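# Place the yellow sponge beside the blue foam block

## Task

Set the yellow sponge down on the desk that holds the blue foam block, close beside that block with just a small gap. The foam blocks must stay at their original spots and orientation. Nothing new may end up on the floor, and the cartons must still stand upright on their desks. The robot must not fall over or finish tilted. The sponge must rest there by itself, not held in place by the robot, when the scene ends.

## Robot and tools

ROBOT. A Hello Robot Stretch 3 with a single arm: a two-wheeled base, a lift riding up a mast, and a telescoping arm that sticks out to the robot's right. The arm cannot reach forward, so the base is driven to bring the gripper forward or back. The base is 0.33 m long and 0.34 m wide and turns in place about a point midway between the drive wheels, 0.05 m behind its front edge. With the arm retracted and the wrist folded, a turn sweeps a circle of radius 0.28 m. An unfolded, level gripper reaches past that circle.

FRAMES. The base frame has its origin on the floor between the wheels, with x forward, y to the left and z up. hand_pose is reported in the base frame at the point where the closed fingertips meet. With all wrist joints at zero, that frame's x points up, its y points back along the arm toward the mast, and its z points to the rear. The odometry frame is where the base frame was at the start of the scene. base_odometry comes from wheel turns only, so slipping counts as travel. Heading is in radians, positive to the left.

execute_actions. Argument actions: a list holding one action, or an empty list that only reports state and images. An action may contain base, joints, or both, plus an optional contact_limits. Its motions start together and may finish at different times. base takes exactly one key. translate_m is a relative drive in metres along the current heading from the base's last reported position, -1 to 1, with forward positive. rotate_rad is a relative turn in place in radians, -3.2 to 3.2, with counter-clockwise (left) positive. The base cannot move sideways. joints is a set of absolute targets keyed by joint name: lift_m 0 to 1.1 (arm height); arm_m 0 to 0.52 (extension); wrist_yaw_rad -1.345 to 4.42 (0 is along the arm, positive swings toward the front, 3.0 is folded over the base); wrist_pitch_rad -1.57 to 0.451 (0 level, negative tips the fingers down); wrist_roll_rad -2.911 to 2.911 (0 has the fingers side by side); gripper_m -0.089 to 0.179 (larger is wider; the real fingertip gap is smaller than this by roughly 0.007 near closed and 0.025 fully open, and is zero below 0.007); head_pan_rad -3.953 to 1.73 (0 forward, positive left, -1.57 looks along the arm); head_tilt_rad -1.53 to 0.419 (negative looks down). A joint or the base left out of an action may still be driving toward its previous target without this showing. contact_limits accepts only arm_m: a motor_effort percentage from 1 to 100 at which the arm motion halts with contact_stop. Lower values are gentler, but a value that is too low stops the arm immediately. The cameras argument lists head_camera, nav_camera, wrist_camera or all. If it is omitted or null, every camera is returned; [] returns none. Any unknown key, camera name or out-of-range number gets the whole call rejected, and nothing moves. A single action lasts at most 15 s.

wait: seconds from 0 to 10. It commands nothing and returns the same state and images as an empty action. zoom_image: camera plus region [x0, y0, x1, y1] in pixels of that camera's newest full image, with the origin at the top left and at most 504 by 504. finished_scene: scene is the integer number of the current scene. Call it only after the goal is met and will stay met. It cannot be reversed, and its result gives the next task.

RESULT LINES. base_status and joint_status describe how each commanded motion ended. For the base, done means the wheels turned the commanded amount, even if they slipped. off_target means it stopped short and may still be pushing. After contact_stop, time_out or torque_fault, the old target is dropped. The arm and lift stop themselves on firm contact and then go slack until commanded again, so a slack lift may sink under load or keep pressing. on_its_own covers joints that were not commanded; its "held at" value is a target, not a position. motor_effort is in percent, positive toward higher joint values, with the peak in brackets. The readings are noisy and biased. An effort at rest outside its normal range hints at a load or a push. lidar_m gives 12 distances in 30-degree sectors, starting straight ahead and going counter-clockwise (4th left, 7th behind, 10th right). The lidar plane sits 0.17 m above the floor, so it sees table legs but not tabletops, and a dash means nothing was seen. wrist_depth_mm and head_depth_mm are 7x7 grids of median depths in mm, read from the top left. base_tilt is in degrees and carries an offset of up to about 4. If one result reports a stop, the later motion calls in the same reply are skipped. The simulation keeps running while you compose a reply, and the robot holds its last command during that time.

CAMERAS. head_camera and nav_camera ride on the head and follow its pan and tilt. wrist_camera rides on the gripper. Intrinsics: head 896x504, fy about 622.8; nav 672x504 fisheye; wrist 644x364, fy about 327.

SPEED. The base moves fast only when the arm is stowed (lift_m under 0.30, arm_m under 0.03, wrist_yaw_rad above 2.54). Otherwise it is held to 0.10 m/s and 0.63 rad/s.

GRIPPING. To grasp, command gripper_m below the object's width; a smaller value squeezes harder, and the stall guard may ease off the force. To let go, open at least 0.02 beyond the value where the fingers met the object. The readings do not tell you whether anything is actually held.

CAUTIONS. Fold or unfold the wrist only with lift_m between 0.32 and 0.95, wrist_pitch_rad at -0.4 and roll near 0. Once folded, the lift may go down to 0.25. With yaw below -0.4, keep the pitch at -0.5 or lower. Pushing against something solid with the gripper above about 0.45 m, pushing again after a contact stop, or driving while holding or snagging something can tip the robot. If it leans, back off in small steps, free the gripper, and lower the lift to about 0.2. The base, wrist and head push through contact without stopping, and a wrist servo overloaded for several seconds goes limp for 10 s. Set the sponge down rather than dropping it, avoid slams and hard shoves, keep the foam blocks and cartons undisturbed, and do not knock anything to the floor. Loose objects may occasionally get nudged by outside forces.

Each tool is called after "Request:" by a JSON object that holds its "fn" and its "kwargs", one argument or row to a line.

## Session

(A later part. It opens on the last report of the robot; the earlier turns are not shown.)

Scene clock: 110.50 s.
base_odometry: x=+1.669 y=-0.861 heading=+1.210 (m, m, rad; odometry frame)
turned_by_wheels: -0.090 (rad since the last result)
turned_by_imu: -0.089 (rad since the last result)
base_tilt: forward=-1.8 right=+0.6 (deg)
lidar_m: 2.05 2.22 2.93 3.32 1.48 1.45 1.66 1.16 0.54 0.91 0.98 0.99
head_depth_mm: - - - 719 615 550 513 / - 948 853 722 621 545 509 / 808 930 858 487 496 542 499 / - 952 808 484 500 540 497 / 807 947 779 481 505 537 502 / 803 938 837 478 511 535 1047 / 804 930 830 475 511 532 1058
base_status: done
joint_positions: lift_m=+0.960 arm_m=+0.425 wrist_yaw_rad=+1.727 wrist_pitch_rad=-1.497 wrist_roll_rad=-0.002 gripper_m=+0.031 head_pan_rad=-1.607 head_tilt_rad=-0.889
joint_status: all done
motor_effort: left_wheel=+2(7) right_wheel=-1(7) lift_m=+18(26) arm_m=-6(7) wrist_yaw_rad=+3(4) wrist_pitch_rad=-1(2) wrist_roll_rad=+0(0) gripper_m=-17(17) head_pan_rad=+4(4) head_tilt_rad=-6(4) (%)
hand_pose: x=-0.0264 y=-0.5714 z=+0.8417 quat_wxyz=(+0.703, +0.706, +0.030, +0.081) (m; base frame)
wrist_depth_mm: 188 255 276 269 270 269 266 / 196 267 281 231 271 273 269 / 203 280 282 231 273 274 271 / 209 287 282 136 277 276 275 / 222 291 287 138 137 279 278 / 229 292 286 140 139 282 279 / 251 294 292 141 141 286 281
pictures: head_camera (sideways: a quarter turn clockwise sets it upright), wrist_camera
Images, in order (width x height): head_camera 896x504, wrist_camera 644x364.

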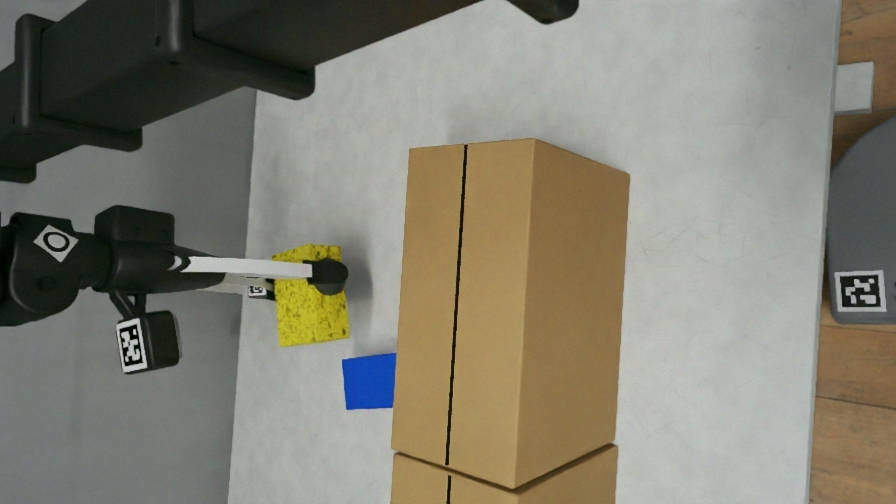

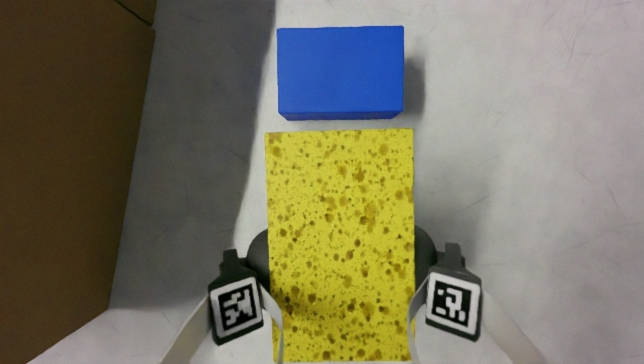

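Request:
{"fn": "execute_actions", "kwargs": {
  "actions": [
    {"joints":{"lift_m":0.875}}
  ],
  "cameras": ["wrist_camera"]
}}

Scene clock: 112.37 s.
base_odometry: x=+1.669 y=-0.861 heading=+1.210 (m, m, rad; odometry frame)
turned_by_wheels: +0.000 (rad since the last result)
turned_by_imu: +0.000 (rad since the last result)
base_tilt: forward=-1.7 right=+0.6 (deg)
lidar_m: 2.05 2.22 2.93 3.34 1.49 1.45 1.66 1.17 0.54 0.91 0.98 0.99
head_depth_mm: 786 918 901 - - - 1051 / 790 876 - - 618 544 510 / 760 949 845 487 496 541 501 / - - 839 484 500 540 498 / 785 916 842 481 505 537 503 / 802 941 838 478 511 535 1050 / 805 928 828 476 510 532 1054
base_status: not commanded
joint_positions: lift_m=+0.875 arm_m=+0.425 wrist_yaw_rad=+1.727 wrist_pitch_rad=-1.497 wrist_roll_rad=-0.002 gripper_m=+0.031 head_pan_rad=-1.607 head_tilt_rad=-0.889
joint_status: all done
motor_effort: left_wheel=+2(2) right_wheel=-1(1) lift_m=+18(20) arm_m=-6(6) wrist_yaw_rad=+2(2) wrist_pitch_rad=-2(1) wrist_roll_rad=+0(0) gripper_m=-18(16) head_pan_rad=+4(4) head_tilt_rad=-4(5) (%)
hand_pose: x=-0.0264 y=-0.5714 z=+0.7567 quat_wxyz=(+0.703, +0.706, +0.030, +0.081) (m; base frame)
wrist_depth_mm: 189 194 192 148 146 188 187 / 194 196 195 150 148 189 188 / 200 199 195 194 193 191 191 / 201 200 199 136 194 194 192 / 206 203 200 138 138 195 195 / 207 206 204 140 139 198 196 / 209 209 206 141 141 200 199
pictures: wrist_camera
Images, in order (width x height): wrist_camera 644x364.

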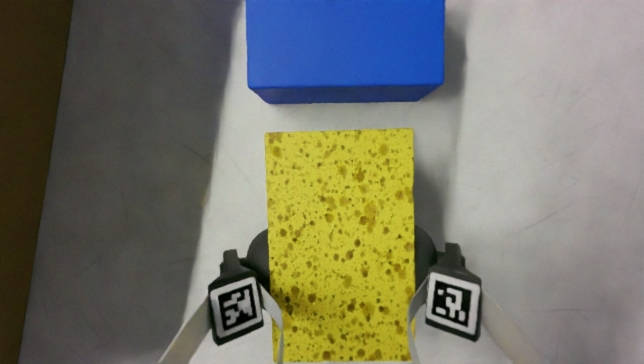

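Request:
{"fn": "execute_actions", "kwargs": {
  "actions": [
    {"base":{"translate_m":0.012},"joints":{"lift_m":0.864}}
  ],
  "cameras": ["wrist_camera"]
}}

Request:
{"fn": "execute_actions", "kwargs": {
  "actions": [
    {"joints":{"gripper_m":0.11}}
  ],
  "cameras": ["wrist_camera"]
}}

Scene clock: 113.63 s.
base_odometry: x=+1.673 y=-0.850 heading=+1.210 (m, m, rad; odometry frame)
turned_by_wheels: +0.000 (rad since the last result)
turned_by_imu: +0.000 (rad since the last result)
base_tilt: forward=-1.9 right=+0.6 (deg)
lidar_m: 2.04 2.22 2.93 3.80 1.49 1.46 1.67 0.58 0.55 0.91 0.98 0.99
head_depth_mm: 787 918 894 - - - 1060 / 792 899 - - 599 538 510 / 763 953 834 487 498 544 500 / 766 - 840 484 503 541 497 / 785 936 839 481 509 537 502 / 803 939 836 478 514 535 1055 / 807 929 826 474 513 532 1059
base_status: done
joint_positions: lift_m=+0.864 arm_m=+0.425 wrist_yaw_rad=+1.727 wrist_pitch_rad=-1.497 wrist_roll_rad=-0.002 gripper_m=+0.031 head_pan_rad=-1.607 head_tilt_rad=-0.889
joint_status: all done
motor_effort: left_wheel=+2(5) right_wheel=-2(2) lift_m=+18(18) arm_m=-6(7) wrist_yaw_rad=+3(2) wrist_pitch_rad=-2(1) wrist_roll_rad=+0(0) gripper_m=-17(17) head_pan_rad=+4(4) head_tilt_rad=-5(5) (%)
hand_pose: x=-0.0264 y=-0.5714 z=+0.7457 quat_wxyz=(+0.703, +0.706, +0.030, +0.081) (m; base frame)
wrist_depth_mm: 184 184 182 137 136 177 176 / 186 185 183 138 137 180 179 / 188 188 186 139 177 181 179 / 191 190 188 137 182 182 181 / 193 192 191 138 138 185 184 / 196 195 193 140 138 188 184 / 198 196 195 141 141 189 188
pictures: wrist_camera
Images, in order (width x height): wrist_camera 644x364.

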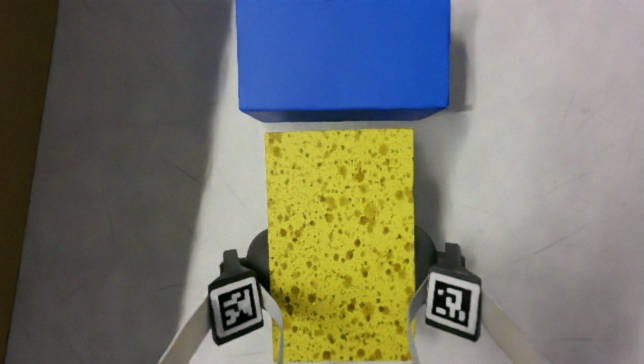

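Scene clock: 114.93 s.
base_odometry: x=+1.673 y=-0.850 heading=+1.210 (m, m, rad; odometry frame)
turned_by_wheels: +0.000 (rad since the last result)
turned_by_imu: +0.000 (rad since the last result)
base_tilt: forward=-1.8 right=+0.6 (deg)
lidar_m: 2.04 2.21 2.92 3.81 1.49 1.46 1.68 0.58 0.55 0.91 0.98 0.98
head_depth_mm: 788 920 893 - - - 1058 / 787 901 - - 597 536 511 / 762 953 833 488 499 543 500 / 764 - 831 484 503 539 498 / 785 935 834 482 509 537 503 / 807 939 839 478 514 535 1053 / 805 929 831 475 513 532 1052
base_status: not commanded
joint_positions: lift_m=+0.864 arm_m=+0.425 wrist_yaw_rad=+1.727 wrist_pitch_rad=-1.497 wrist_roll_rad=-0.002 gripper_m=+0.110 head_pan_rad=-1.607 head_tilt_rad=-0.889
joint_status: all done
motor_effort: left_wheel=+1(2) right_wheel=-2(1) lift_m=+18(18) arm_m=-6(6) wrist_yaw_rad=+2(4) wrist_pitch_rad=-1(1) wrist_roll_rad=+0(0) gripper_m=+0(97) head_pan_rad=+4(4) head_tilt_rad=-5(5) (%)
hand_pose: x=-0.0264 y=-0.5714 z=+0.7457 quat_wxyz=(+0.703, +0.706, +0.030, +0.081) (m; base frame)
wrist_depth_mm: 184 183 182 137 136 178 176 / 187 186 184 139 137 179 177 / 188 187 186 141 182 181 180 / 192 189 188 141 183 183 181 / 193 192 191 143 186 185 184 / 195 194 192 144 166 - 185 / 198 197 195 147 190 190 187
pictures: wrist_camera
Images, in order (width x height): wrist_camera 644x364.

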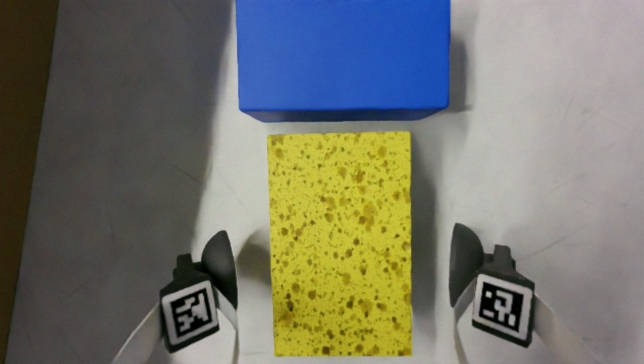

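Gap about 1 cm. Lift clear and finish.

Request:
{"fn": "execute_actions", "kwargs": {
  "actions": [
    {"joints":{"lift_m":0.95}}
  ],
  "cameras": ["wrist_camera"]
}}

Request:
{"fn": "finished_scene", "kwargs": {
  "scene": 1
}}

Scene clock: 116.83 s.
base_odometry: x=+1.673 y=-0.850 heading=+1.210 (m, m, rad; odometry frame)
turned_by_wheels: +0.000 (rad since the last result)
turned_by_imu: +0.000 (rad since the last result)
base_tilt: forward=-1.8 right=+0.4 (deg)
lidar_m: 2.04 2.21 2.93 3.79 1.49 1.46 1.68 0.57 0.55 0.91 0.98 0.99
head_depth_mm: 758 - - 709 617 549 513 / - 970 844 708 611 546 511 / 812 926 856 488 498 543 499 / - 956 852 484 504 540 497 / 819 957 842 481 510 537 503 / 804 941 835 478 514 534 1055 / 808 932 831 475 512 532 1057
base_status: not commanded
joint_positions: lift_m=+0.950 arm_m=+0.425 wrist_yaw_rad=+1.727 wrist_pitch_rad=-1.497 wrist_roll_rad=-0.002 gripper_m=+0.110 head_pan_rad=-1.607 head_tilt_rad=-0.889
joint_status: all done
motor_effort: left_wheel=+2(2) right_wheel=-1(1) lift_m=+31(32) arm_m=-6(6) wrist_yaw_rad=+2(2) wrist_pitch_rad=-1(1) wrist_roll_rad=+0(0) gripper_m=+0(0) head_pan_rad=+4(4) head_tilt_rad=-5(5) (%)
hand_pose: x=-0.0264 y=-0.5714 z=+0.8311 quat_wxyz=(+0.703, +0.706, +0.030, +0.081) (m; base frame)
wrist_depth_mm: 186 254 265 262 260 257 254 / 192 263 267 223 261 260 260 / 200 272 273 222 266 266 260 / 209 274 274 227 267 266 264 / 217 282 277 229 271 269 267 / 230 282 277 276 275 - 270 / 239 286 282 281 278 275 269
pictures: wrist_camera
Images, in order (width x height): wrist_camera 644x364.

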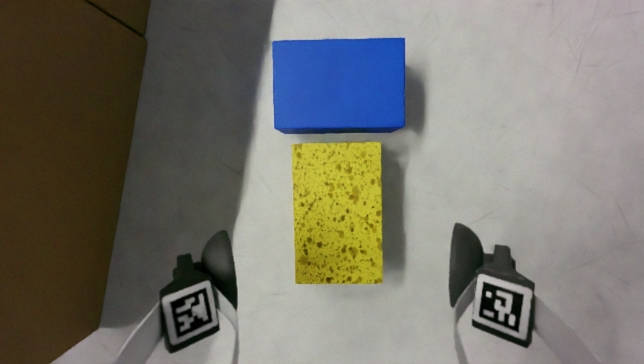

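The scene is finished: the task was done.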